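# Push the crate into the taped floor outline

## Task

Using any number of the robots, shove the crate until it rests flat on the floor within the taped outline and is aligned with it. Tipping the crate over is a failure. At the end no robot may be touching or holding it, since a crate that is only held in place by a robot does not count. Every robot must finish upright: one that falls or ends up leaning is a failure.

## Robot and tools

Setup: three identical Hello Robot Stretch 3 robots, named r1, r2 and r3, work in one simulated room. Each has a two-wheel drive base 0.33 m long and 0.34 m wide, with a small passive caster at the back. A lift rides on a mast, and a telescoping arm sticks out to the robot's RIGHT side. The base cannot move sideways. To bring the gripper forward or back you drive the base. An on-the-spot turn pivots about a point 0.05 m behind the front edge of the base. With the arm pulled in and the wrist folded, the swept circle has radius 0.28 m. An unfolded, level gripper reaches past that circle.

Frames: each robot reports in its own base frame. The origin is on the floor midway between the drive wheels, with x forward, y to the left and z up. The odometry frame is that base frame as it was when the scene began. hand_pose is the fingertip meeting point, given in the base frame. No robot knows where the others are. Only camera images, lidar_m, wrist_depth_mm and head_depth_mm show their relative placement.

execute_actions: the argument "actions" is a list holding one action, or none. An empty list just returns the state and images. The action is an object keyed by robot name. Each robot entry may hold:
- "base": exactly one of {"translate_m": d}, a straight drive of d metres counted from where the base last reported itself (forward positive, -1 to 1), or {"rotate_rad": d}, an on-the-spot turn by d radians (left/counter-clockwise positive, -3.2 to 3.2). Both are relative offsets.
- "joints": absolute targets by name. lift_m is arm height, 0 to 1.1. arm_m is extension, 0 to 0.52. wrist_yaw_rad runs -1.345 to 4.42: 0 is along the arm, positive swings toward the front, and 3.0 is folded over the base. wrist_pitch_rad runs -1.57 to 0.451, with 0 level and negative tipping the fingertips down. wrist_roll_rad runs -2.911 to 2.911. gripper_m runs -0.089 to 0.179, wider when higher. head_pan_rad runs -3.953 to 1.73: 0 is forward, positive is left and -1.57 faces along the arm. head_tilt_rad runs -1.53 to 0.419, with negative looking down.
- "contact_limits": {"arm_m": effort percent, 1 to 100}. The arm stops with contact_stop once its effort reaches that level. Lower values are gentler, but a value that is too low stops the arm at once.
All commanded motions begin together. No single action runs longer than 15 s. An unknown key or an out-of-range value rejects the whole call, and nothing moves. A robot, base or joint you leave out may keep pushing toward its earlier target. "cameras" lists image sources such as r1_head_camera, r2_nav_camera or r3_wrist_camera, or "all". Leaving it out or passing null gives all cameras, and [] gives none. The images come in the order named by the "pictures" line. If a result reports a stop, the rest of the calls in that reply are skipped.

wait: {"seconds": 0 to 10}. It commands nothing new and then returns state and images.

zoom_image: {"camera": name, "region": [x0, y0, x1, y1]}, in pixels from the top-left corner of that camera's latest full image, at most 504 by 504.

finished_scene: {"scene": current scene number}. It is final and reports success. Call it only after the crate is placed and all robots have let go and backed away.

Reading results: base_status and joint_status tell how each motion ended. For the base, "done" means the wheels turned the full amount, even if they slipped. "off_target" means the motion stopped short and may still be pushing. After contact_stop, time_out or torque_fault, the old target is dropped. A lift or arm that hits contact_stop goes slack until you command it again. on_its_own describes what was not commanded. In it, "held at" is the target being held, not the actual position. motor_effort is given in percent, with the peak in brackets; both readings are noisy and biased. If a motor's rest effort is out of range, it is likely pressing on something. Positive wheel effort drives the robot forward. lidar_m gives 12 distances in 30-degree sectors, counter-clockwise from straight ahead: the 4th is left, the 7th behind, the 10th right. The lidar plane is 0.17 m above the floor, and "-" means nothing was seen. It sees the other robots but not its own body. With a low lift, parts of sectors 5, 6, 9 and 10 are hidden. The depth grids are 7x7 median depths in mm, from the top left: wrist 45 to 1000, head 280 to 4000. The head grid is sideways. base_odometry counts only wheel rotation. base_tilt is given in degrees, forward and right positive, with a fixed bias of a few degrees.

Speed: the base moves at up to 0.30 m/s and 1.9 rad/s only when stowed, meaning lift below 0.30, arm below 0.03 and wrist yaw above 2.54. Otherwise it is capped at 0.10 m/s and 0.63 rad/s.

Cautions: robots pressing on each other fails the run. Once two bases touch, even tiny extra driving is a hard press, and no state line warns you. Robot travel for the same command can differ by up to 2.5 cm per metre. Push the crate low and gently so it slides instead of tipping. A base pushing the crate is safest, and the arm works too with a contact limit. A gripper pushing something immovable higher than about 0.45 m can tip the robot. Repeating a push after a contact_stop is riskier. Driving while pressing on something that won't move, or snagging furniture, can also tip the robot, especially when reversing. If base_tilt shows a lean, back off in small steps and release contact. If the lean remains, lower the lift to about 0.2. Fold or unfold the wrist only with the lift between 0.32 and 0.95, pitch -0.4 and roll near 0. With yaw below -0.4, keep pitch at -0.5 or lower. Long hard pushing on the wrist can make it go limp for 10 s (torque_fault). Loose objects may occasionally get nudged by outside forces, so check the crate's pose before finishing.

Each tool is called after ">>>" as name(argument=value, ...), one argument or row to a line, values as JSON.

## Session

>>> execute_actions(
  actions=[],
)

Scene clock: 0.00 s.
r1.base_odometry: x=+0.000 y=+0.000 heading=+0.000 (m, m, rad; r1's odometry frame)
r1.turned_by_wheels: +0.000 (rad since the last result)
r1.turned_by_imu: +0.000 (rad since the last result)
r1.base_tilt: forward=+1.9 right=-1.0 (deg)
r1.lidar_m: 2.95 0.76 0.76 2.47 2.45 2.21 0.93 0.94 1.16 2.34 2.30 2.49
r1.head_depth_mm: 1925 2917 3129 3201 3182 3013 2107 / 1908 2951 3505 3566 3550 3099 2121 / 1900 2883 3416 3408 3395 3158 2116 / 1900 2912 3254 3194 3282 3131 2113 / 1885 2856 3047 3099 3081 2992 2131 / 1860 2843 2923 2935 2911 2889 2118 / 1868 2730 2744 2782 2746 2842 2139
r1.base_status: not commanded
r1.joint_positions: lift_m=+0.412 arm_m=+0.003 wrist_yaw_rad=+2.801 wrist_pitch_rad=-0.469 wrist_roll_rad=-0.005 gripper_m=+0.037 head_pan_rad=-0.020 head_tilt_rad=-0.016
r1.joint_status: not commanded
r1.motor_effort: left_wheel=+0 right_wheel=+0 lift_m=+30 arm_m=+0 wrist_yaw_rad=-1 wrist_pitch_rad=+5 wrist_roll_rad=+0 gripper_m=+0 head_pan_rad=+0 head_tilt_rad=+1 (%)
r1.hand_pose: x=+0.0516 y=+0.0573 z=+0.4136 quat_wxyz=(+0.279, +0.704, +0.046, +0.652) (m; r1's base frame)
r1.wrist_depth_mm: - - - - - - - / - - - - - 758 - / - - - - 886 816 - / 960 988 925 897 893 856 823 / 791 - 764 731 740 700 680 / 672 - 676 616 617 602 595 / 575 563 556 550 527 521 519
r2.base_odometry: x=+0.000 y=+0.000 heading=+0.000 (m, m, rad; r2's odometry frame)
r2.turned_by_wheels: +0.000 (rad since the last result)
r2.turned_by_imu: +0.000 (rad since the last result)
r2.base_tilt: forward=+0.2 right=+0.9 (deg)
r2.lidar_m: 0.92 0.95 1.29 3.35 4.28 1.79 1.41 1.12 2.12 3.92 1.34 0.96
r2.head_depth_mm: 884 877 880 873 871 869 868 / 881 880 879 874 871 873 868 / 882 877 875 875 873 872 870 / 879 876 873 870 870 868 867 / 879 878 875 876 870 870 863 / 882 879 872 872 870 870 864 / 875 876 871 872 865 863 864
r2.base_status: not commanded
r2.joint_positions: lift_m=+0.328 arm_m=-0.001 wrist_yaw_rad=+2.928 wrist_pitch_rad=-0.574 wrist_roll_rad=-0.009 gripper_m=+0.037 head_pan_rad=-0.004 head_tilt_rad=-0.017
r2.joint_status: not commanded
r2.motor_effort: left_wheel=+1 right_wheel=+0 lift_m=+32 arm_m=-1 wrist_yaw_rad=+1 wrist_pitch_rad=+4 wrist_roll_rad=+1 gripper_m=+0 head_pan_rad=+0 head_tilt_rad=+2 (%)
r2.hand_pose: x=+0.0216 y=+0.0536 z=+0.3074 quat_wxyz=(+0.271, +0.692, +0.128, +0.656) (m; r2's base frame)
r2.wrist_depth_mm: - - - - - - 803 / 833 - 864 860 888 900 803 / 693 - 701 717 713 730 737 / 582 590 590 604 604 609 612 / 508 512 - 537 538 527 530 / 458 - - 453 447 461 467 / - - - - 407 412 413
r3.base_odometry: x=+0.000 y=+0.000 heading=+0.000 (m, m, rad; r3's odometry frame)
r3.turned_by_wheels: +0.000 (rad since the last result)
r3.turned_by_imu: +0.000 (rad since the last result)
r3.base_tilt: forward=+0.4 right=-0.6 (deg)
r3.lidar_m: 2.37 2.37 2.90 1.56 1.65 1.78 2.37 2.38 2.87 2.86 2.87 2.65
r3.head_depth_mm: 1919 2526 2488 2475 2445 2449 2369 / 1900 2477 2444 2461 2412 2399 2371 / 1870 2429 2406 2413 2373 2365 2357 / 1860 2415 2374 2359 2330 2312 2307 / 1830 2356 2333 2305 2299 2289 2245 / 1820 2333 2310 2294 2270 2254 2254 / 1817 2299 2253 2268 2256 2227 2214
r3.base_status: not commanded
r3.joint_positions: lift_m=+0.354 arm_m=-0.001 wrist_yaw_rad=+3.018 wrist_pitch_rad=-0.521 wrist_roll_rad=+0.014 gripper_m=+0.037 head_pan_rad=-0.006 head_tilt_rad=+0.013
r3.joint_status: not commanded
r3.motor_effort: left_wheel=+0 right_wheel=+0 lift_m=+25 arm_m=+0 wrist_yaw_rad=+1 wrist_pitch_rad=+6 wrist_roll_rad=+0 gripper_m=+1 head_pan_rad=+0 head_tilt_rad=+3 (%)
r3.hand_pose: x=+0.0047 y=+0.0642 z=+0.3447 quat_wxyz=(+0.225, +0.697, +0.138, +0.666) (m; r3's base frame)
r3.wrist_depth_mm: - - - - - - - / - - - - - - - / 895 887 886 903 887 929 913 / 721 725 738 723 727 738 738 / 617 621 - 622 639 620 619 / 530 535 - 552 551 539 546 / 475 - - - 471 476 476
pictures: r1_head_camera (sideways: a quarter turn clockwise sets it upright), r1_nav_camera (sideways: a quarter turn counterclockwise sets it upright), r1_wrist_camera, r2_head_camera (sideways: a quarter turn clockwise sets it upright), r2_nav_camera (sideways: a quarter turn counterclockwise sets it upright), r2_wrist_camera, r3_head_camera (sideways: a quarter turn clockwise sets it upright), r3_nav_camera (sideways: a quarter turn counterclockwise sets it upright), r3_wrist_camera
Images, in order (width x height): r1_head_camera 896x504, r1_nav_camera 672x504, r1_wrist_camera 644x364, r2_head_camera 896x504, r2_nav_camera 672x504, r2_wrist_camera 644x364, r3_head_camera 896x504, r3_nav_camera 672x504, r3_wrist_camera 644x364.

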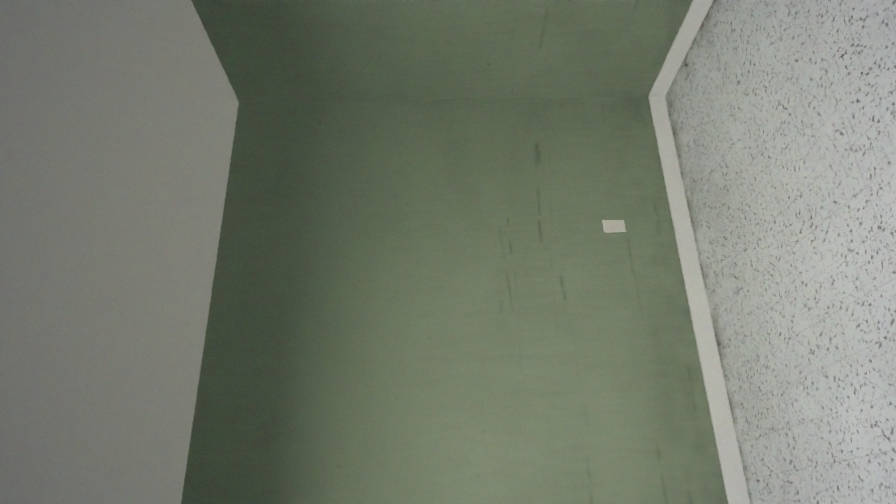

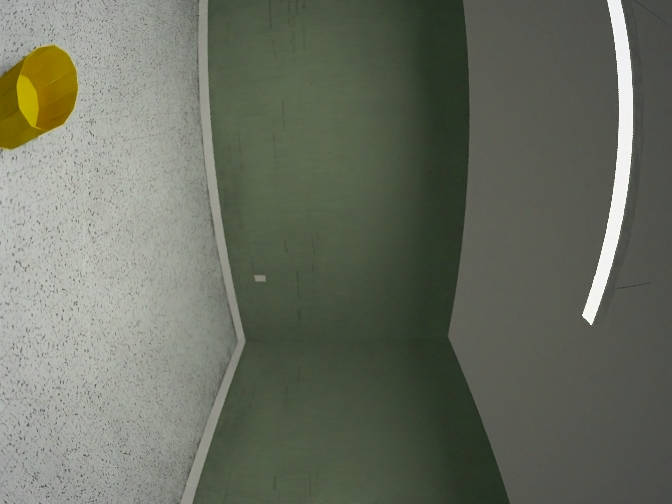

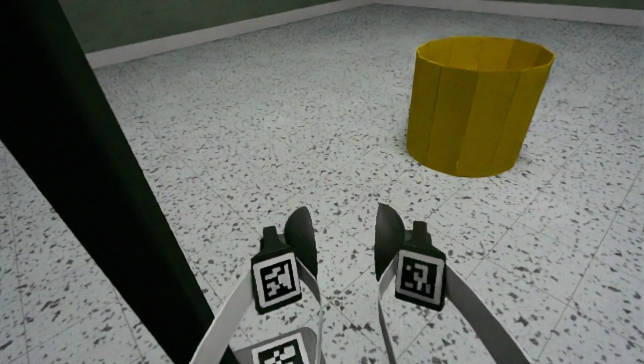

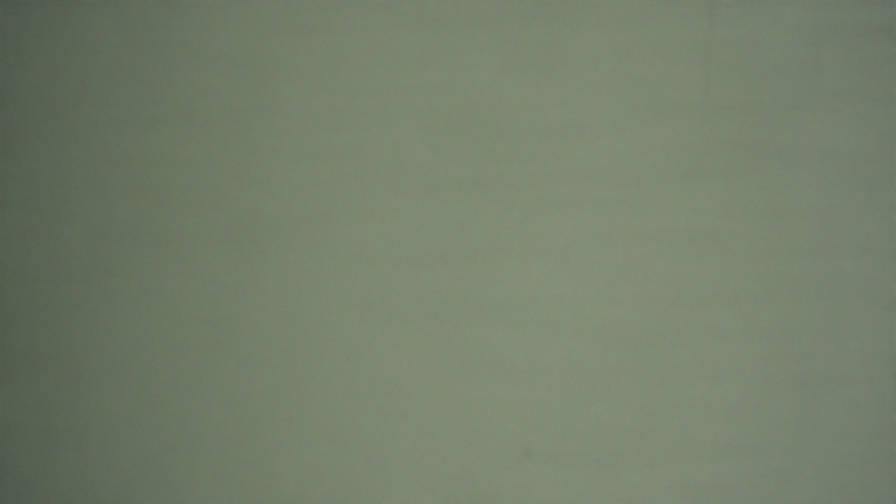

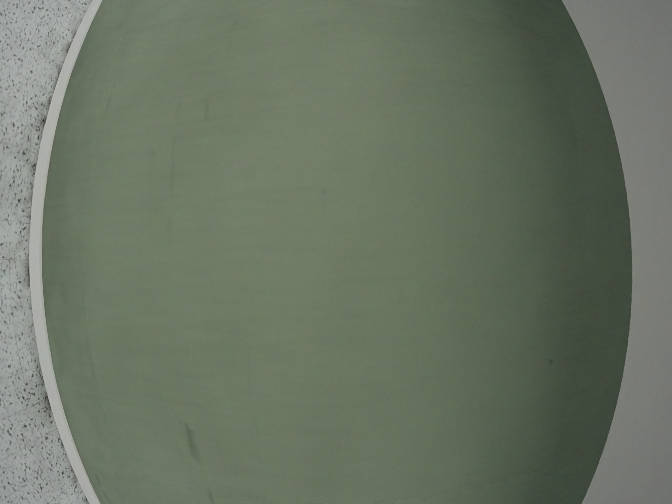

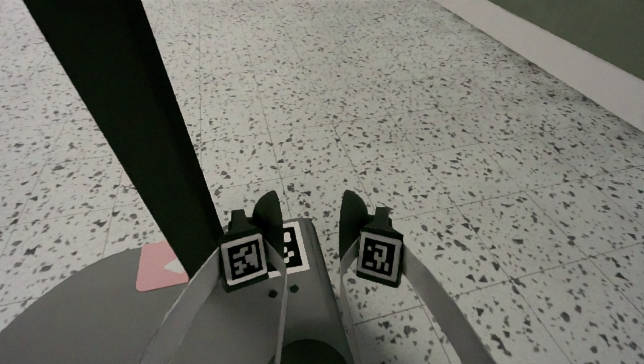

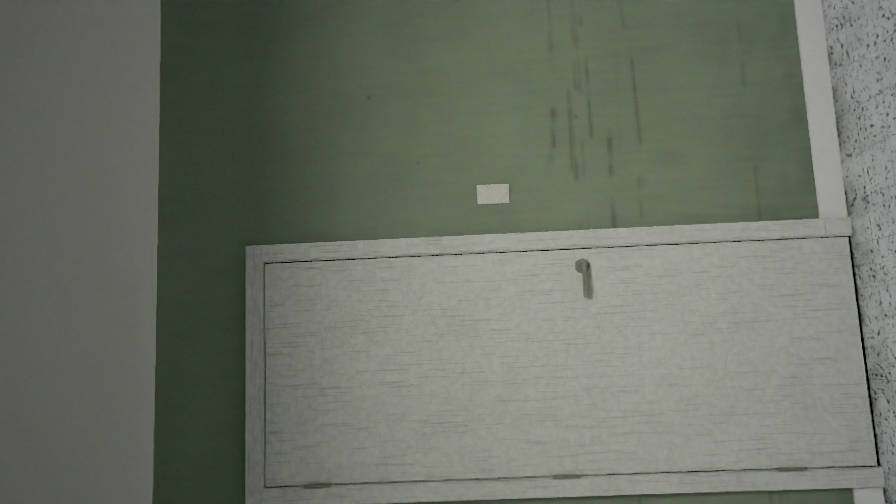

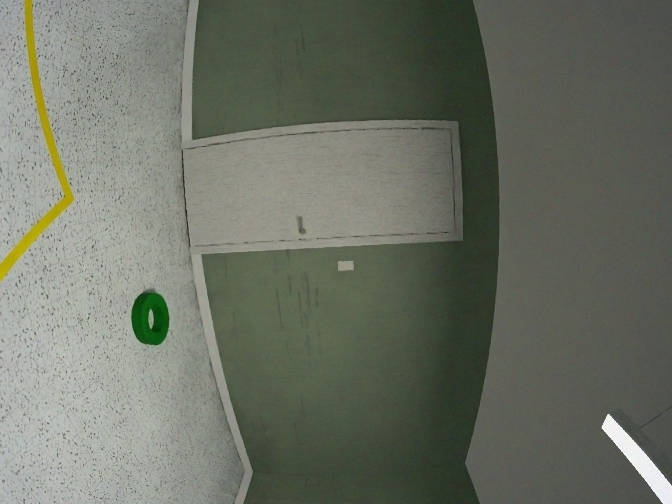

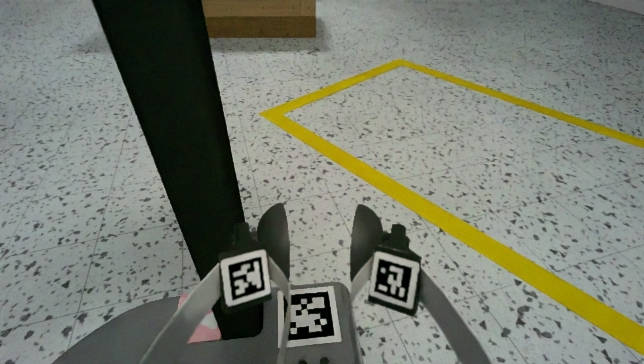

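>>> execute_actions(
  actions=[
    {"r1":{"joints":{"head_pan_rad":-3.0,"head_tilt_rad":-0.8,"lift_m":0.26}},"r2":{"joints":{"head_pan_rad":-3.2,"head_tilt_rad":-0.7,"lift_m":0.26}},"r3":{"joints":{"head_pan_rad":1.2,"head_tilt_rad":-0.8,"lift_m":0.26}}},
  ],
  cameras=["r1_nav_camera","r2_nav_camera","r3_nav_camera","r3_head_camera","r1_head_camera"],
)

Scene clock: 6.13 s.
r1.base_odometry: x=+0.000 y=+0.000 heading=+0.000 (m, m, rad; r1's odometry frame)
r1.turned_by_wheels: +0.000 (rad since the last result)
r1.turned_by_imu: +0.000 (rad since the last result)
r1.base_tilt: forward=+1.9 right=-1.0 (deg)
r1.lidar_m: 2.96 0.76 0.76 2.47 2.45 2.21 0.93 0.94 1.16 2.34 2.31 2.49
r1.head_depth_mm: 3883 3049 2194 1830 1521 1305 1130 / - 3100 2320 1825 1509 1296 1152 / - 3087 2292 1724 1515 1299 1175 / - 3076 2312 1358 1482 1298 1147 / - 3052 2270 1348 1480 1294 1129 / - 2787 2253 1359 1470 1294 1129 / - 3030 2294 1342 1478 1299 1129
r1.base_status: not commanded
r1.joint_positions: lift_m=+0.260 arm_m=+0.003 wrist_yaw_rad=+2.801 wrist_pitch_rad=-0.469 wrist_roll_rad=-0.005 gripper_m=+0.037 head_pan_rad=-2.993 head_tilt_rad=-0.790
r1.joint_status: all done
r1.motor_effort: left_wheel=+1(0) right_wheel=+0(0) lift_m=+21(27) arm_m=+0(0) wrist_yaw_rad=-1(0) wrist_pitch_rad=+5(6) wrist_roll_rad=+0(0) gripper_m=+0(0) head_pan_rad=-2(36) head_tilt_rad=-4(28) (%)
r1.hand_pose: x=+0.0516 y=+0.0573 z=+0.2619 quat_wxyz=(+0.279, +0.704, +0.046, +0.652) (m; r1's base frame)
r1.wrist_depth_mm: - - - - - 648 - / - - - - 949 719 994 / - 900 847 843 798 727 749 / - 705 669 653 622 616 582 / 566 - 528 521 530 509 499 / 477 - - 447 432 429 427 / - - - 391 384 379 370
r2.base_odometry: x=+0.000 y=+0.000 heading=+0.000 (m, m, rad; r2's odometry frame)
r2.turned_by_wheels: +0.000 (rad since the last result)
r2.turned_by_imu: -0.001 (rad since the last result)
r2.base_tilt: forward=+0.2 right=+0.9 (deg)
r2.lidar_m: 0.92 0.95 1.28 3.36 4.29 1.80 1.41 1.12 2.13 3.91 1.34 0.96
r2.head_depth_mm: 3304 3610 2655 2050 1657 1403 1209 / 3309 3541 2680 2056 1665 1402 1217 / 3306 3582 2684 2065 1668 1404 1211 / 3289 3512 2698 2060 1667 1413 1214 / 3276 3478 2707 2063 1685 1418 1219 / 3250 3518 1953 1802 1690 1423 1218 / 3212 3485 1932 1510 1504 1421 1216
r2.base_status: not commanded
r2.joint_positions: lift_m=+0.260 arm_m=-0.001 wrist_yaw_rad=+2.928 wrist_pitch_rad=-0.574 wrist_roll_rad=-0.009 gripper_m=+0.037 head_pan_rad=-3.193 head_tilt_rad=-0.691
r2.joint_status: all done
r2.motor_effort: left_wheel=+0(1) right_wheel=+0(0) lift_m=+26(31) arm_m=-1(1) wrist_yaw_rad=+1(1) wrist_pitch_rad=+4(4) wrist_roll_rad=+1(0) gripper_m=+0(1) head_pan_rad=-4(49) head_tilt_rad=-3(30) (%)
r2.hand_pose: x=+0.0216 y=+0.0535 z=+0.2395 quat_wxyz=(+0.271, +0.692, +0.128, +0.656) (m; r2's base frame)
r2.wrist_depth_mm: 908 922 949 974 - 937 780 / 704 - 732 736 745 767 740 / 589 - 601 602 609 618 626 / 491 497 518 523 516 522 515 / 451 - - - 449 448 445 / - - - - 377 391 396 / - - - - 347 354 349
r3.base_odometry: x=+0.000 y=+0.000 heading=+0.000 (m, m, rad; r3's odometry frame)
r3.turned_by_wheels: +0.000 (rad since the last result)
r3.turned_by_imu: -0.001 (rad since the last result)
r3.base_tilt: forward=+0.4 right=-0.5 (deg)
r3.lidar_m: 2.37 2.38 2.91 1.56 1.65 1.78 2.37 2.37 2.88 2.86 2.87 2.66
r3.head_depth_mm: 2810 2861 2201 1794 1506 1295 1140 / 3135 2980 2239 1800 1523 1303 1148 / 3586 2982 2279 1816 1524 1317 1157 / 3966 3076 2298 1836 1540 1329 1167 / - 3061 2325 1878 1558 1337 1172 / - 3166 1841 1867 1571 1352 1176 / - 3217 1748 1826 1596 1364 1214
r3.base_status: not commanded
r3.joint_positions: lift_m=+0.260 arm_m=-0.001 wrist_yaw_rad=+3.018 wrist_pitch_rad=-0.521 wrist_roll_rad=+0.014 gripper_m=+0.037 head_pan_rad=+1.193 head_tilt_rad=-0.789
r3.joint_status: all done
r3.motor_effort: left_wheel=+1(0) right_wheel=+0(0) lift_m=+21(23) arm_m=+0(0) wrist_yaw_rad=-1(0) wrist_pitch_rad=+6(6) wrist_roll_rad=+0(0) gripper_m=+0(0) head_pan_rad=+4(57) head_tilt_rad=-5(37) (%)
r3.hand_pose: x=+0.0047 y=+0.0642 z=+0.2504 quat_wxyz=(+0.225, +0.697, +0.138, +0.666) (m; r3's base frame)
r3.wrist_depth_mm: - - - - - - - / 911 886 921 946 941 946 952 / 715 717 723 722 730 732 744 / 580 586 582 596 592 595 598 / 495 509 - 532 512 499 499 / - - - - 448 433 434 / - - - - 384 384 386
pictures: r1_head_camera (sideways: a quarter turn clockwise sets it upright), r1_nav_camera (sideways: a quarter turn counterclockwise sets it upright), r2_nav_camera (sideways: a quarter turn counterclockwise sets it upright), r3_head_camera (sideways: a quarter turn clockwise sets it upright), r3_nav_camera (sideways: a quarter turn counterclockwise sets it upright)
Images, in order (width x height): r1_head_camera 896x504, r1_nav_camera 672x504, r2_nav_camera 672x504, r3_head_camera 896x504, r3_nav_camera 672x504.

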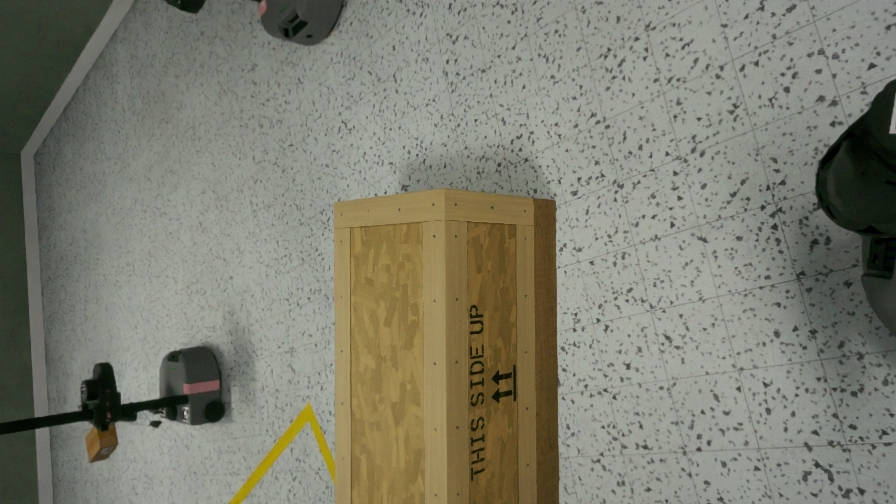

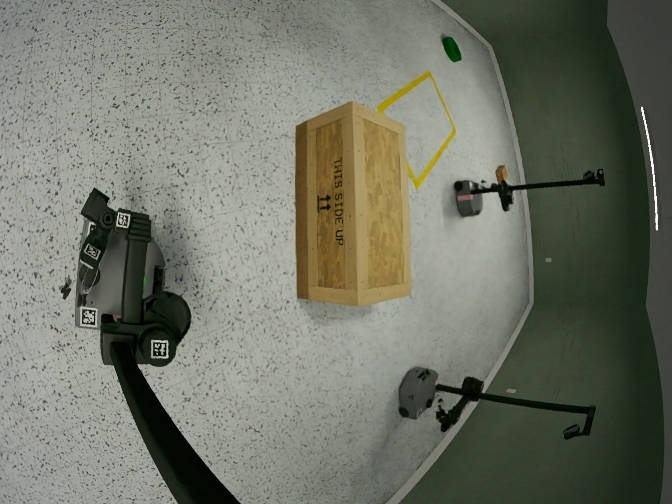

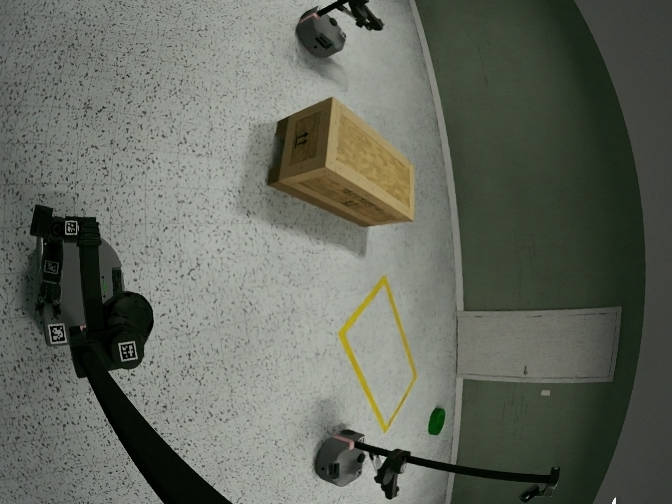

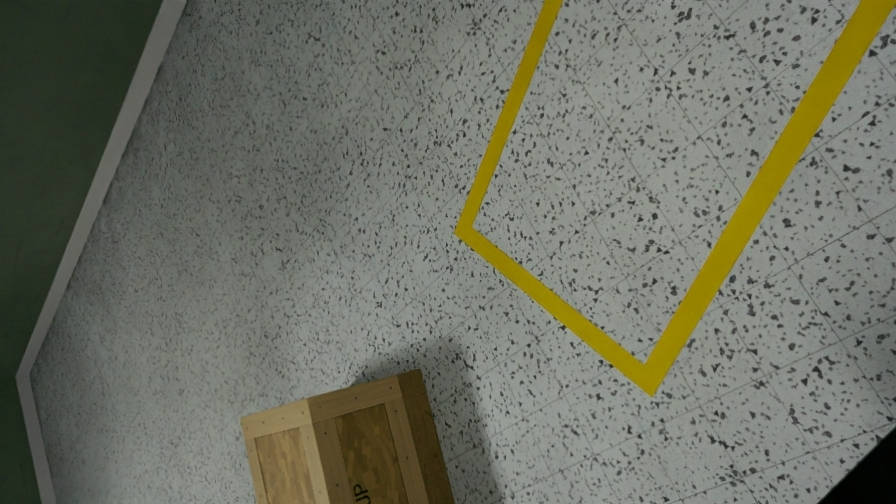

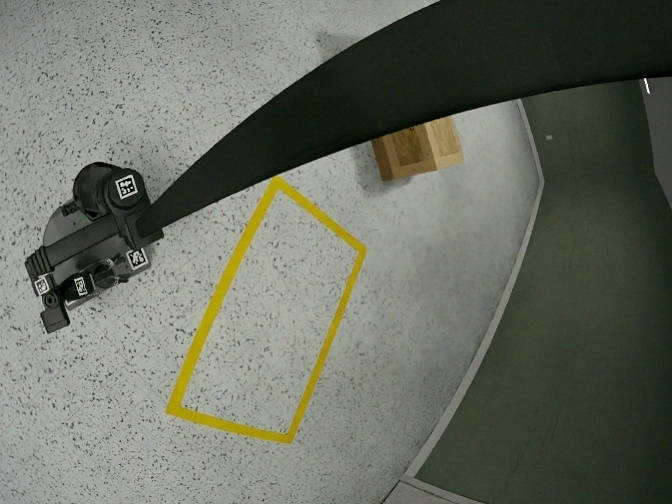

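>>> execute_actions(
  actions=[
    {"r1":{"base":{"rotate_rad":-1.89},"joints":{"head_pan_rad":-0.8,"head_tilt_rad":-0.8,"wrist_yaw_rad":3.1}},"r2":{"base":{"translate_m":-0.75},"joints":{"head_pan_rad":-1.9,"head_tilt_rad":-1.0,"wrist_yaw_rad":3.1}},"r3":{"joints":{"head_pan_rad":0.6,"head_tilt_rad":-0.95}}},
  ],
  cameras=["r1_head_camera","r2_head_camera","r3_head_camera","r2_nav_camera"],
)

Scene clock: 78.20 s.
r1.base_odometry: x=+0.000 y=+0.000 heading=-1.890 (m, m, rad; r1's odometry frame)
r1.turned_by_wheels: -1.890 (rad since the last result)
r1.turned_by_imu: -1.889 (rad since the last result)
r1.base_tilt: forward=+1.8 right=-1.0 (deg)
r1.lidar_m: 2.54 2.30 2.31 2.82 2.92 0.76 2.70 2.43 2.45 1.80 0.93 0.99
r1.head_depth_mm: - 3074 1999 1398 1479 1304 1131 / - 3062 2286 1308 1438 1294 1137 / - 2801 2302 1347 1465 1294 1129 / - 3109 2289 1381 1494 1300 1127 / - 3099 1587 1391 1504 1296 1131 / - 3030 2250 1491 1497 1288 1124 / - 2975 2265 1810 1511 1290 1133
r1.base_status: done
r1.joint_positions: lift_m=+0.260 arm_m=+0.003 wrist_yaw_rad=+3.098 wrist_pitch_rad=-0.469 wrist_roll_rad=-0.005 gripper_m=+0.037 head_pan_rad=-0.807 head_tilt_rad=-0.791
r1.joint_status: all done
r1.motor_effort: left_wheel=+3(15) right_wheel=-2(8) lift_m=+21(21) arm_m=+0(0) wrist_yaw_rad=+1(1) wrist_pitch_rad=+5(6) wrist_roll_rad=+0(0) gripper_m=+0(0) head_pan_rad=+4(30) head_tilt_rad=-4(6) (%)
r1.hand_pose: x=-0.0117 y=+0.0696 z=+0.2619 quat_wxyz=(+0.179, +0.689, +0.150, +0.686) (m; r1's base frame)
r1.wrist_depth_mm: - - - - - - - / - - - - - - 994 / 958 918 - 838 792 768 750 / 701 697 678 651 626 610 590 / 566 564 555 545 528 500 498 / 476 493 - - - 426 423 / 429 - - - 381 374 371
r2.base_odometry: x=-0.750 y=+0.000 heading=+0.000 (m, m, rad; r2's odometry frame)
r2.turned_by_wheels: +0.000 (rad since the last result)
r2.turned_by_imu: -0.007 (rad since the last result)
r2.base_tilt: forward=+0.2 right=+0.9 (deg)
r2.lidar_m: 1.67 1.72 2.31 4.12 4.28 3.18 1.06 0.58 0.52 2.40 2.44 1.74
r2.head_depth_mm: 2486 2079 1767 1066 1160 1214 1109 / 2504 2059 1769 1076 1125 1221 1141 / 2378 1973 1780 1187 1301 1220 - / 1769 1936 1777 1545 1376 1228 - / 2408 2090 1761 1539 1359 1228 1097 / 2292 2086 1773 1551 1364 1234 1116 / 2561 2080 1788 1555 1375 1239 1121
r2.base_status: done
r2.joint_positions: lift_m=+0.260 arm_m=-0.001 wrist_yaw_rad=+3.099 wrist_pitch_rad=-0.574 wrist_roll_rad=-0.009 gripper_m=+0.037 head_pan_rad=-1.907 head_tilt_rad=-0.988
r2.joint_status: all done
r2.motor_effort: left_wheel=+2(9) right_wheel=-1(7) lift_m=+27(26) arm_m=-1(1) wrist_yaw_rad=+1(2) wrist_pitch_rad=+4(4) wrist_roll_rad=+1(1) gripper_m=+0(0) head_pan_rad=+3(46) head_tilt_rad=-5(25) (%)
r2.hand_pose: x=-0.0126 y=+0.0579 z=+0.2395 quat_wxyz=(+0.214, +0.679, +0.187, +0.677) (m; r2's base frame)
r2.wrist_depth_mm: 913 931 952 958 - - - / 709 704 730 756 751 756 767 / 582 586 - 595 602 622 619 / 495 513 - 532 515 522 524 / 442 - - - 454 450 453 / - - - - 390 393 397 / - - - - 346 351 349
r3.base_odometry: x=+0.000 y=+0.000 heading=+0.000 (m, m, rad; r3's odometry frame)
r3.turned_by_wheels: +0.000 (rad since the last result)
r3.turned_by_imu: -0.001 (rad since the last result)
r3.base_tilt: forward=+0.4 right=-0.6 (deg)
r3.lidar_m: 2.37 2.38 2.91 1.56 1.29 2.63 2.37 2.38 2.88 2.86 2.87 2.66
r3.head_depth_mm: 2148 2175 1826 1561 1381 1225 1096 / 2251 2217 1848 1573 1380 1229 1105 / 2347 2246 1858 1605 1393 1241 1122 / 2468 2269 1893 1613 1406 1249 1122 / 2575 2305 1902 1629 1415 1258 1127 / 2653 2333 1929 1644 1424 1265 1137 / 2774 2353 1937 1656 1445 1274 1147
r3.base_status: not commanded
r3.joint_positions: lift_m=+0.260 arm_m=-0.001 wrist_yaw_rad=+3.018 wrist_pitch_rad=-0.521 wrist_roll_rad=+0.014 gripper_m=+0.037 head_pan_rad=+0.607 head_tilt_rad=-0.938
r3.joint_status: all done
r3.motor_effort: left_wheel=+0(1) right_wheel=+0(0) lift_m=+21(21) arm_m=+0(0) wrist_yaw_rad=-1(0) wrist_pitch_rad=+6(6) wrist_roll_rad=+0(0) gripper_m=+0(0) head_pan_rad=-5(47) head_tilt_rad=-6(18) (%)
r3.hand_pose: x=+0.0047 y=+0.0642 z=+0.2504 quat_wxyz=(+0.225, +0.697, +0.138, +0.666) (m; r3's base frame)
r3.wrist_depth_mm: 945 - - - - - - / 912 887 949 926 926 945 965 / 722 710 714 720 723 735 739 / 578 579 587 589 597 595 592 / 492 515 - 537 514 504 499 / - - - - 442 436 432 / - - - - 382 384 384
pictures: r1_head_camera (sideways: a quarter turn clockwise sets it upright), r2_head_camera (sideways: a quarter turn clockwise sets it upright), r2_nav_camera (sideways: a quarter turn counterclockwise sets it upright), r3_head_camera (sideways: a quarter turn clockwise sets it upright)
Images, in order (width x height): r1_head_camera 896x504, r2_head_camera 896x504, r2_nav_camera 672x504, r3_head_camera 896x504.

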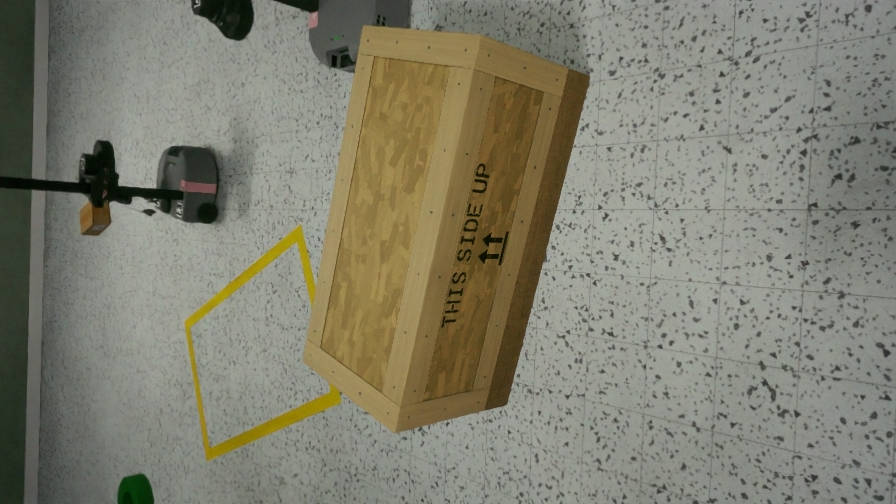

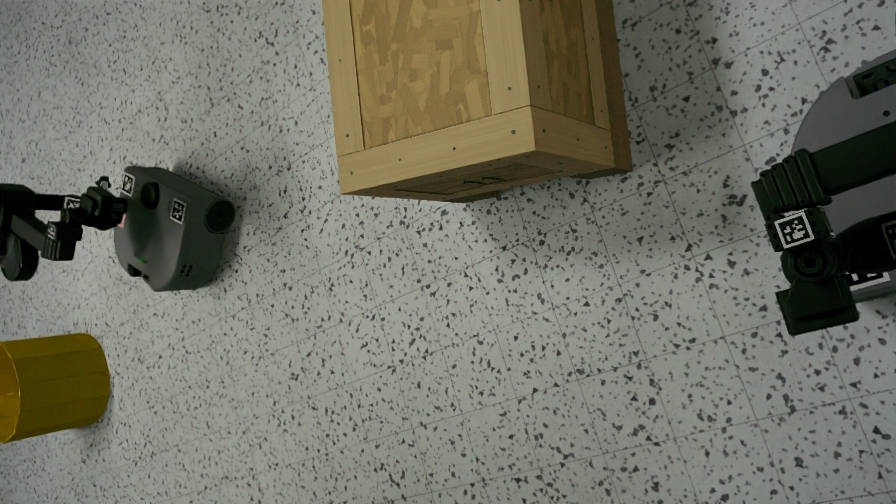

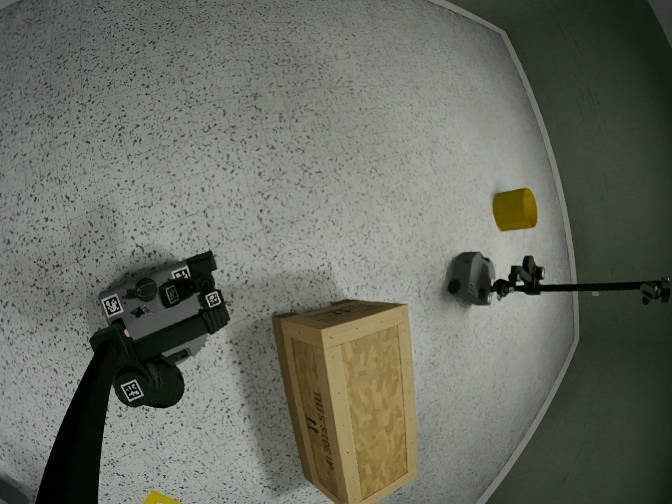

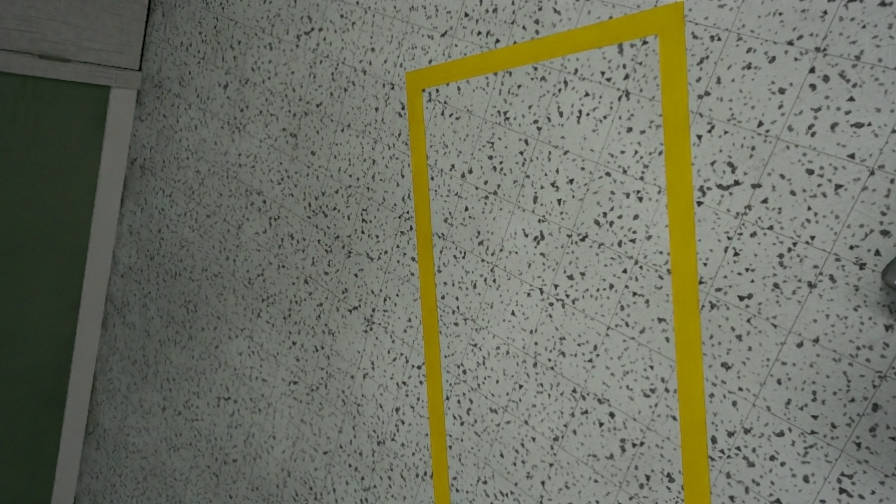

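>>> execute_actions(
  actions=[
    {"r1":{"base":{"translate_m":0.85}},"r2":{"base":{"translate_m":-0.22}}},
  ],
  cameras=[],
)

>>> execute_actions(
  actions=[
    {"r1":{"base":{"rotate_rad":-1.11},"joints":{"head_pan_rad":0,"head_tilt_rad":-1.1}},"r2":{"base":{"rotate_rad":-1.80},"joints":{"head_pan_rad":0,"head_tilt_rad":-1.1}},"r3":{"joints":{"head_pan_rad":1.1,"head_tilt_rad":-0.75}}},
  ],
  cameras=["r1_head_camera","r2_head_camera","r1_nav_camera"],
)

Scene clock: 115.13 s.
r1.base_odometry: x=-0.267 y=-0.807 heading=-1.890 (m, m, rad; r1's odometry frame)
r1.turned_by_wheels: +0.000 (rad since the last result)
r1.turned_by_imu: -0.002 (rad since the last result)
r1.base_tilt: forward=+1.9 right=-1.0 (deg)
r1.lidar_m: 1.85 1.66 1.67 2.03 3.45 1.54 1.55 3.06 0.75 0.58 0.57 2.90
r1.head_depth_mm: - 2798 2286 1820 1055 1058 1137 / - 3031 2299 1832 1234 1174 1133 / - 3060 2286 1828 1508 1298 1134 / - 3074 2270 1821 1516 1303 1135 / - 3073 2282 1805 1506 1292 1128 / - 2956 2283 1803 1506 1291 1131 / 3937 3088 2273 1800 1510 1284 1131
r1.base_status: done
r1.joint_positions: lift_m=+0.260 arm_m=+0.003 wrist_yaw_rad=+3.098 wrist_pitch_rad=-0.469 wrist_roll_rad=-0.005 gripper_m=+0.037 head_pan_rad=-0.807 head_tilt_rad=-0.791
r1.joint_status: not commanded
r1.motor_effort: left_wheel=+4(16) right_wheel=-2(7) lift_m=+21(21) arm_m=+0(0) wrist_yaw_rad=+2(1) wrist_pitch_rad=+6(6) wrist_roll_rad=+0(0) gripper_m=+0(0) head_pan_rad=+3(3) head_tilt_rad=-4(4) (%)
r1.hand_pose: x=-0.0118 y=+0.0696 z=+0.2619 quat_wxyz=(+0.179, +0.689, +0.150, +0.686) (m; r1's base frame)
r1.wrist_depth_mm: - - - - - - - / - - - - - - 975 / 960 902 - 826 786 764 756 / 720 689 683 657 626 621 584 / 576 553 546 548 543 508 495 / 479 488 - - - 433 418 / 424 - - - 379 376 373
r2.base_odometry: x=-0.970 y=+0.000 heading=+0.000 (m, m, rad; r2's odometry frame)
r2.turned_by_wheels: +0.000 (rad since the last result)
r2.turned_by_imu: -0.003 (rad since the last result)
r2.base_tilt: forward=+0.3 right=+0.9 (deg)
r2.lidar_m: 1.89 1.94 2.61 4.10 4.20 2.97 2.86 0.52 0.44 0.44 2.77 1.97
r2.head_depth_mm: 2505 1817 1712 1070 1039 1225 1107 / 2522 2091 1771 1070 1006 1223 1143 / 2523 2077 1761 1075 1005 1227 - / 2516 2084 1776 1081 993 1211 - / 2513 2086 1768 1485 1344 1233 1099 / 2397 2082 1793 1548 1370 1239 1114 / 2273 2096 1800 1557 1371 1236 1117
r2.base_status: done
r2.joint_positions: lift_m=+0.260 arm_m=-0.001 wrist_yaw_rad=+3.099 wrist_pitch_rad=-0.574 wrist_roll_rad=-0.009 gripper_m=+0.037 head_pan_rad=-1.907 head_tilt_rad=-0.988
r2.joint_status: not commanded
r2.motor_effort: left_wheel=+2(9) right_wheel=-1(9) lift_m=+27(26) arm_m=-1(1) wrist_yaw_rad=+2(1) wrist_pitch_rad=+4(4) wrist_roll_rad=+1(1) gripper_m=+0(0) head_pan_rad=+2(3) head_tilt_rad=-5(5) (%)
r2.hand_pose: x=-0.0126 y=+0.0579 z=+0.2395 quat_wxyz=(+0.214, +0.679, +0.187, +0.677) (m; r2's base frame)
r2.wrist_depth_mm: 910 908 924 957 - - - / 706 722 733 732 738 764 778 / 596 589 - 602 608 613 617 / 492 516 - 536 518 519 522 / 433 - - - 453 450 450 / - - - - 390 396 397 / - - - - 346 350 352
r3.base_odometry: x=+0.000 y=+0.000 heading=+0.000 (m, m, rad; r3's odometry frame)
r3.turned_by_wheels: +0.000 (rad since the last result)
r3.turned_by_imu: -0.001 (rad since the last result)
r3.base_tilt: forward=+0.4 right=-0.6 (deg)
r3.lidar_m: 2.37 2.39 2.91 1.56 1.65 2.63 2.37 2.37 2.87 2.86 2.87 2.65
r3.head_depth_mm: 2142 2171 1817 1562 1374 1225 1102 / 2247 2224 1843 1580 1375 1229 1108 / 2354 2235 1866 1594 1392 1239 1117 / 2480 2273 1889 1617 1400 1244 1123 / 2604 2293 1904 1631 1414 1262 1129 / 2663 2363 1923 1630 1433 1264 1137 / 2772 2358 1945 1656 1442 1281 1141
r3.base_status: not commanded
r3.joint_positions: lift_m=+0.260 arm_m=-0.001 wrist_yaw_rad=+3.018 wrist_pitch_rad=-0.521 wrist_roll_rad=+0.014 gripper_m=+0.037 head_pan_rad=+0.607 head_tilt_rad=-0.938
r3.joint_status: not commanded
r3.motor_effort: left_wheel=+1(0) right_wheel=+0(0) lift_m=+21(21) arm_m=+0(0) wrist_yaw_rad=+0(0) wrist_pitch_rad=+6(6) wrist_roll_rad=+0(0) gripper_m=+0(1) head_pan_rad=-4(4) head_tilt_rad=-5(5) (%)
r3.hand_pose: x=+0.0047 y=+0.0642 z=+0.2504 quat_wxyz=(+0.225, +0.697, +0.138, +0.666) (m; r3's base frame)
r3.wrist_depth_mm: 894 - - - - - - / 920 890 922 912 931 946 961 / 715 727 711 723 722 734 740 / 586 585 588 587 593 597 589 / 496 511 - 529 515 500 507 / - - - - 445 435 433 / - - - - 383 382 384
pictures: none
No camera images: the call's "cameras" was empty. Leave "cameras" out to get every camera's image.

Scene clock: 117.37 s.
r1.base_odometry: x=-0.267 y=-0.807 heading=-3.000 (m, m, rad; r1's odometry frame)
r1.turned_by_wheels: -1.110 (rad since the last result)
r1.turned_by_imu: -1.110 (rad since the last result)
r1.base_tilt: forward=+1.9 right=-1.0 (deg)
r1.lidar_m: 0.56 3.12 1.89 1.66 1.66 1.96 3.45 1.57 1.55 3.06 0.79 0.58
r1.head_depth_mm: 2167 1858 1132 1125 1303 1197 1096 / 2148 1860 1126 1123 1308 1200 1095 / 2147 1859 1125 1129 1311 1192 - / 2144 1846 1586 1418 1309 1183 - / 2120 1820 1621 1437 1295 1187 - / 2119 1826 1609 1435 1295 1185 1098 / 2117 1807 1612 1435 1288 1187 1091
r1.base_status: done
r1.joint_positions: lift_m=+0.260 arm_m=+0.003 wrist_yaw_rad=+3.098 wrist_pitch_rad=-0.469 wrist_roll_rad=-0.005 gripper_m=+0.037 head_pan_rad=-0.007 head_tilt_rad=-1.087
r1.joint_status: all done
r1.motor_effort: left_wheel=+3(14) right_wheel=-2(8) lift_m=+21(21) arm_m=+0(0) wrist_yaw_rad=+2(0) wrist_pitch_rad=+6(5) wrist_roll_rad=+0(0) gripper_m=+0(0) head_pan_rad=+3(31) head_tilt_rad=-5(21) (%)
r1.hand_pose: x=-0.0118 y=+0.0696 z=+0.2619 quat_wxyz=(+0.179, +0.689, +0.150, +0.686) (m; r1's base frame)
r1.wrist_depth_mm: - - - - - - - / - - - - - - - / 963 914 - 848 790 761 735 / 711 698 667 643 621 606 603 / 581 565 554 545 532 508 497 / 469 496 - - - 436 418 / 421 - - - 385 374 369
r2.base_odometry: x=-0.970 y=+0.000 heading=-1.800 (m, m, rad; r2's odometry frame)
r2.turned_by_wheels: -1.800 (rad since the last result)
r2.turned_by_imu: -1.777 (rad since the last result)
r2.base_tilt: forward=+0.2 right=+0.9 (deg)
r2.lidar_m: 0.44 3.68 2.17 1.89 1.89 2.22 3.93 1.19 3.24 2.86 0.62 0.45
r2.head_depth_mm: 2093 1825 1114 1004 1198 1190 1100 / 2087 1811 1123 1008 1194 1195 1125 / 2074 1823 1120 1006 1196 1198 1119 / 2095 1820 1548 1040 1278 1198 1121 / 2118 1839 1614 1445 1302 1201 1127 / 2120 1844 1619 1453 1322 1200 1103 / 2131 1825 1626 1464 1319 1204 1110
r2.base_status: done
r2.joint_positions: lift_m=+0.260 arm_m=-0.001 wrist_yaw_rad=+3.099 wrist_pitch_rad=-0.574 wrist_roll_rad=-0.009 gripper_m=+0.037 head_pan_rad=-0.007 head_tilt_rad=-1.087
r2.joint_status: all done
r2.motor_effort: left_wheel=+3(13) right_wheel=-2(7) lift_m=+26(26) arm_m=-1(1) wrist_yaw_rad=+1(2) wrist_pitch_rad=+4(4) wrist_roll_rad=+0(1) gripper_m=+1(1) head_pan_rad=+3(48) head_tilt_rad=-6(18) (%)
r2.hand_pose: x=-0.0126 y=+0.0579 z=+0.2395 quat_wxyz=(+0.214, +0.679, +0.187, +0.677) (m; r2's base frame)
r2.wrist_depth_mm: 924 920 936 968 - - - / 713 715 735 747 736 764 781 / 576 589 - 614 610 611 627 / 491 509 - 534 514 519 521 / 441 - - - 447 449 450 / - - - - 386 392 396 / - - - - 349 352 354
r3.base_odometry: x=+0.000 y=+0.000 heading=+0.000 (m, m, rad; r3's odometry frame)
r3.turned_by_wheels: +0.000 (rad since the last result)
r3.turned_by_imu: +0.000 (rad since the last result)
r3.base_tilt: forward=+0.4 right=-0.6 (deg)
r3.lidar_m: 2.37 2.38 2.90 1.56 1.37 2.63 2.37 2.38 2.88 2.85 2.87 2.65
r3.head_depth_mm: 2547 2752 2323 1859 1545 1321 1151 / 2840 3041 2377 1891 1557 1328 1161 / 3143 3223 2386 1899 1568 1338 1167 / 3579 3305 2445 1920 1581 1350 1175 / - 3351 2468 1947 1602 1360 1189 / - 3463 2495 1956 1603 1374 1196 / - 2660 2267 1822 1633 1384 1201
r3.base_status: not commanded
r3.joint_positions: lift_m=+0.260 arm_m=-0.001 wrist_yaw_rad=+3.018 wrist_pitch_rad=-0.521 wrist_roll_rad=+0.014 gripper_m=+0.037 head_pan_rad=+1.093 head_tilt_rad=-0.754
r3.joint_status: all done
r3.motor_effort: left_wheel=+1(0) right_wheel=+0(0) lift_m=+21(21) arm_m=+0(0) wrist_yaw_rad=+0(0) wrist_pitch_rad=+6(6) wrist_roll_rad=+0(0) gripper_m=+1(0) head_pan_rad=+4(41) head_tilt_rad=+2(18) (%)
r3.hand_pose: x=+0.0047 y=+0.0642 z=+0.2504 quat_wxyz=(+0.225, +0.697, +0.138, +0.666) (m; r3's base frame)
r3.wrist_depth_mm: 854 - - - - - - / 869 881 926 937 941 964 937 / 713 713 718 727 730 732 743 / 577 585 585 587 597 589 599 / 495 511 - 530 514 502 498 / - - - - 448 437 434 / - - - - 380 381 383
pictures: r1_head_camera (sideways: a quarter turn clockwise sets it upright), r1_nav_camera (sideways: a quarter turn counterclockwise sets it upright), r2_head_camera (sideways: a quarter turn clockwise sets it upright)
Images, in order (width x height): r1_head_camera 896x504, r1_nav_camera 672x504, r2_head_camera 896x504.

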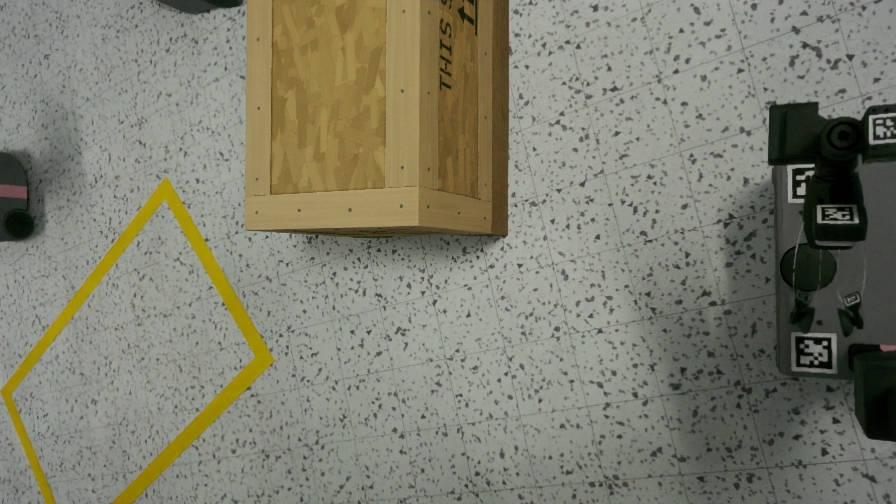

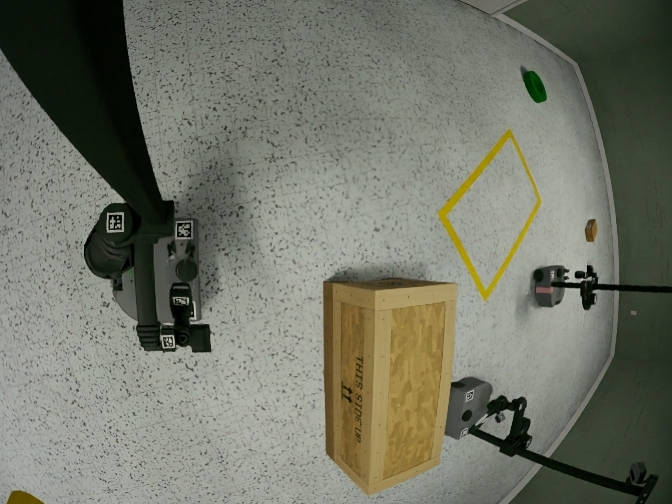

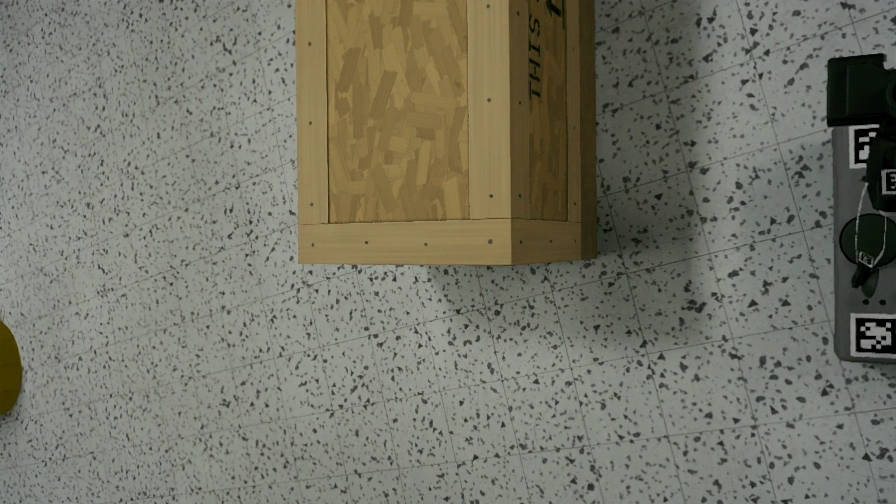

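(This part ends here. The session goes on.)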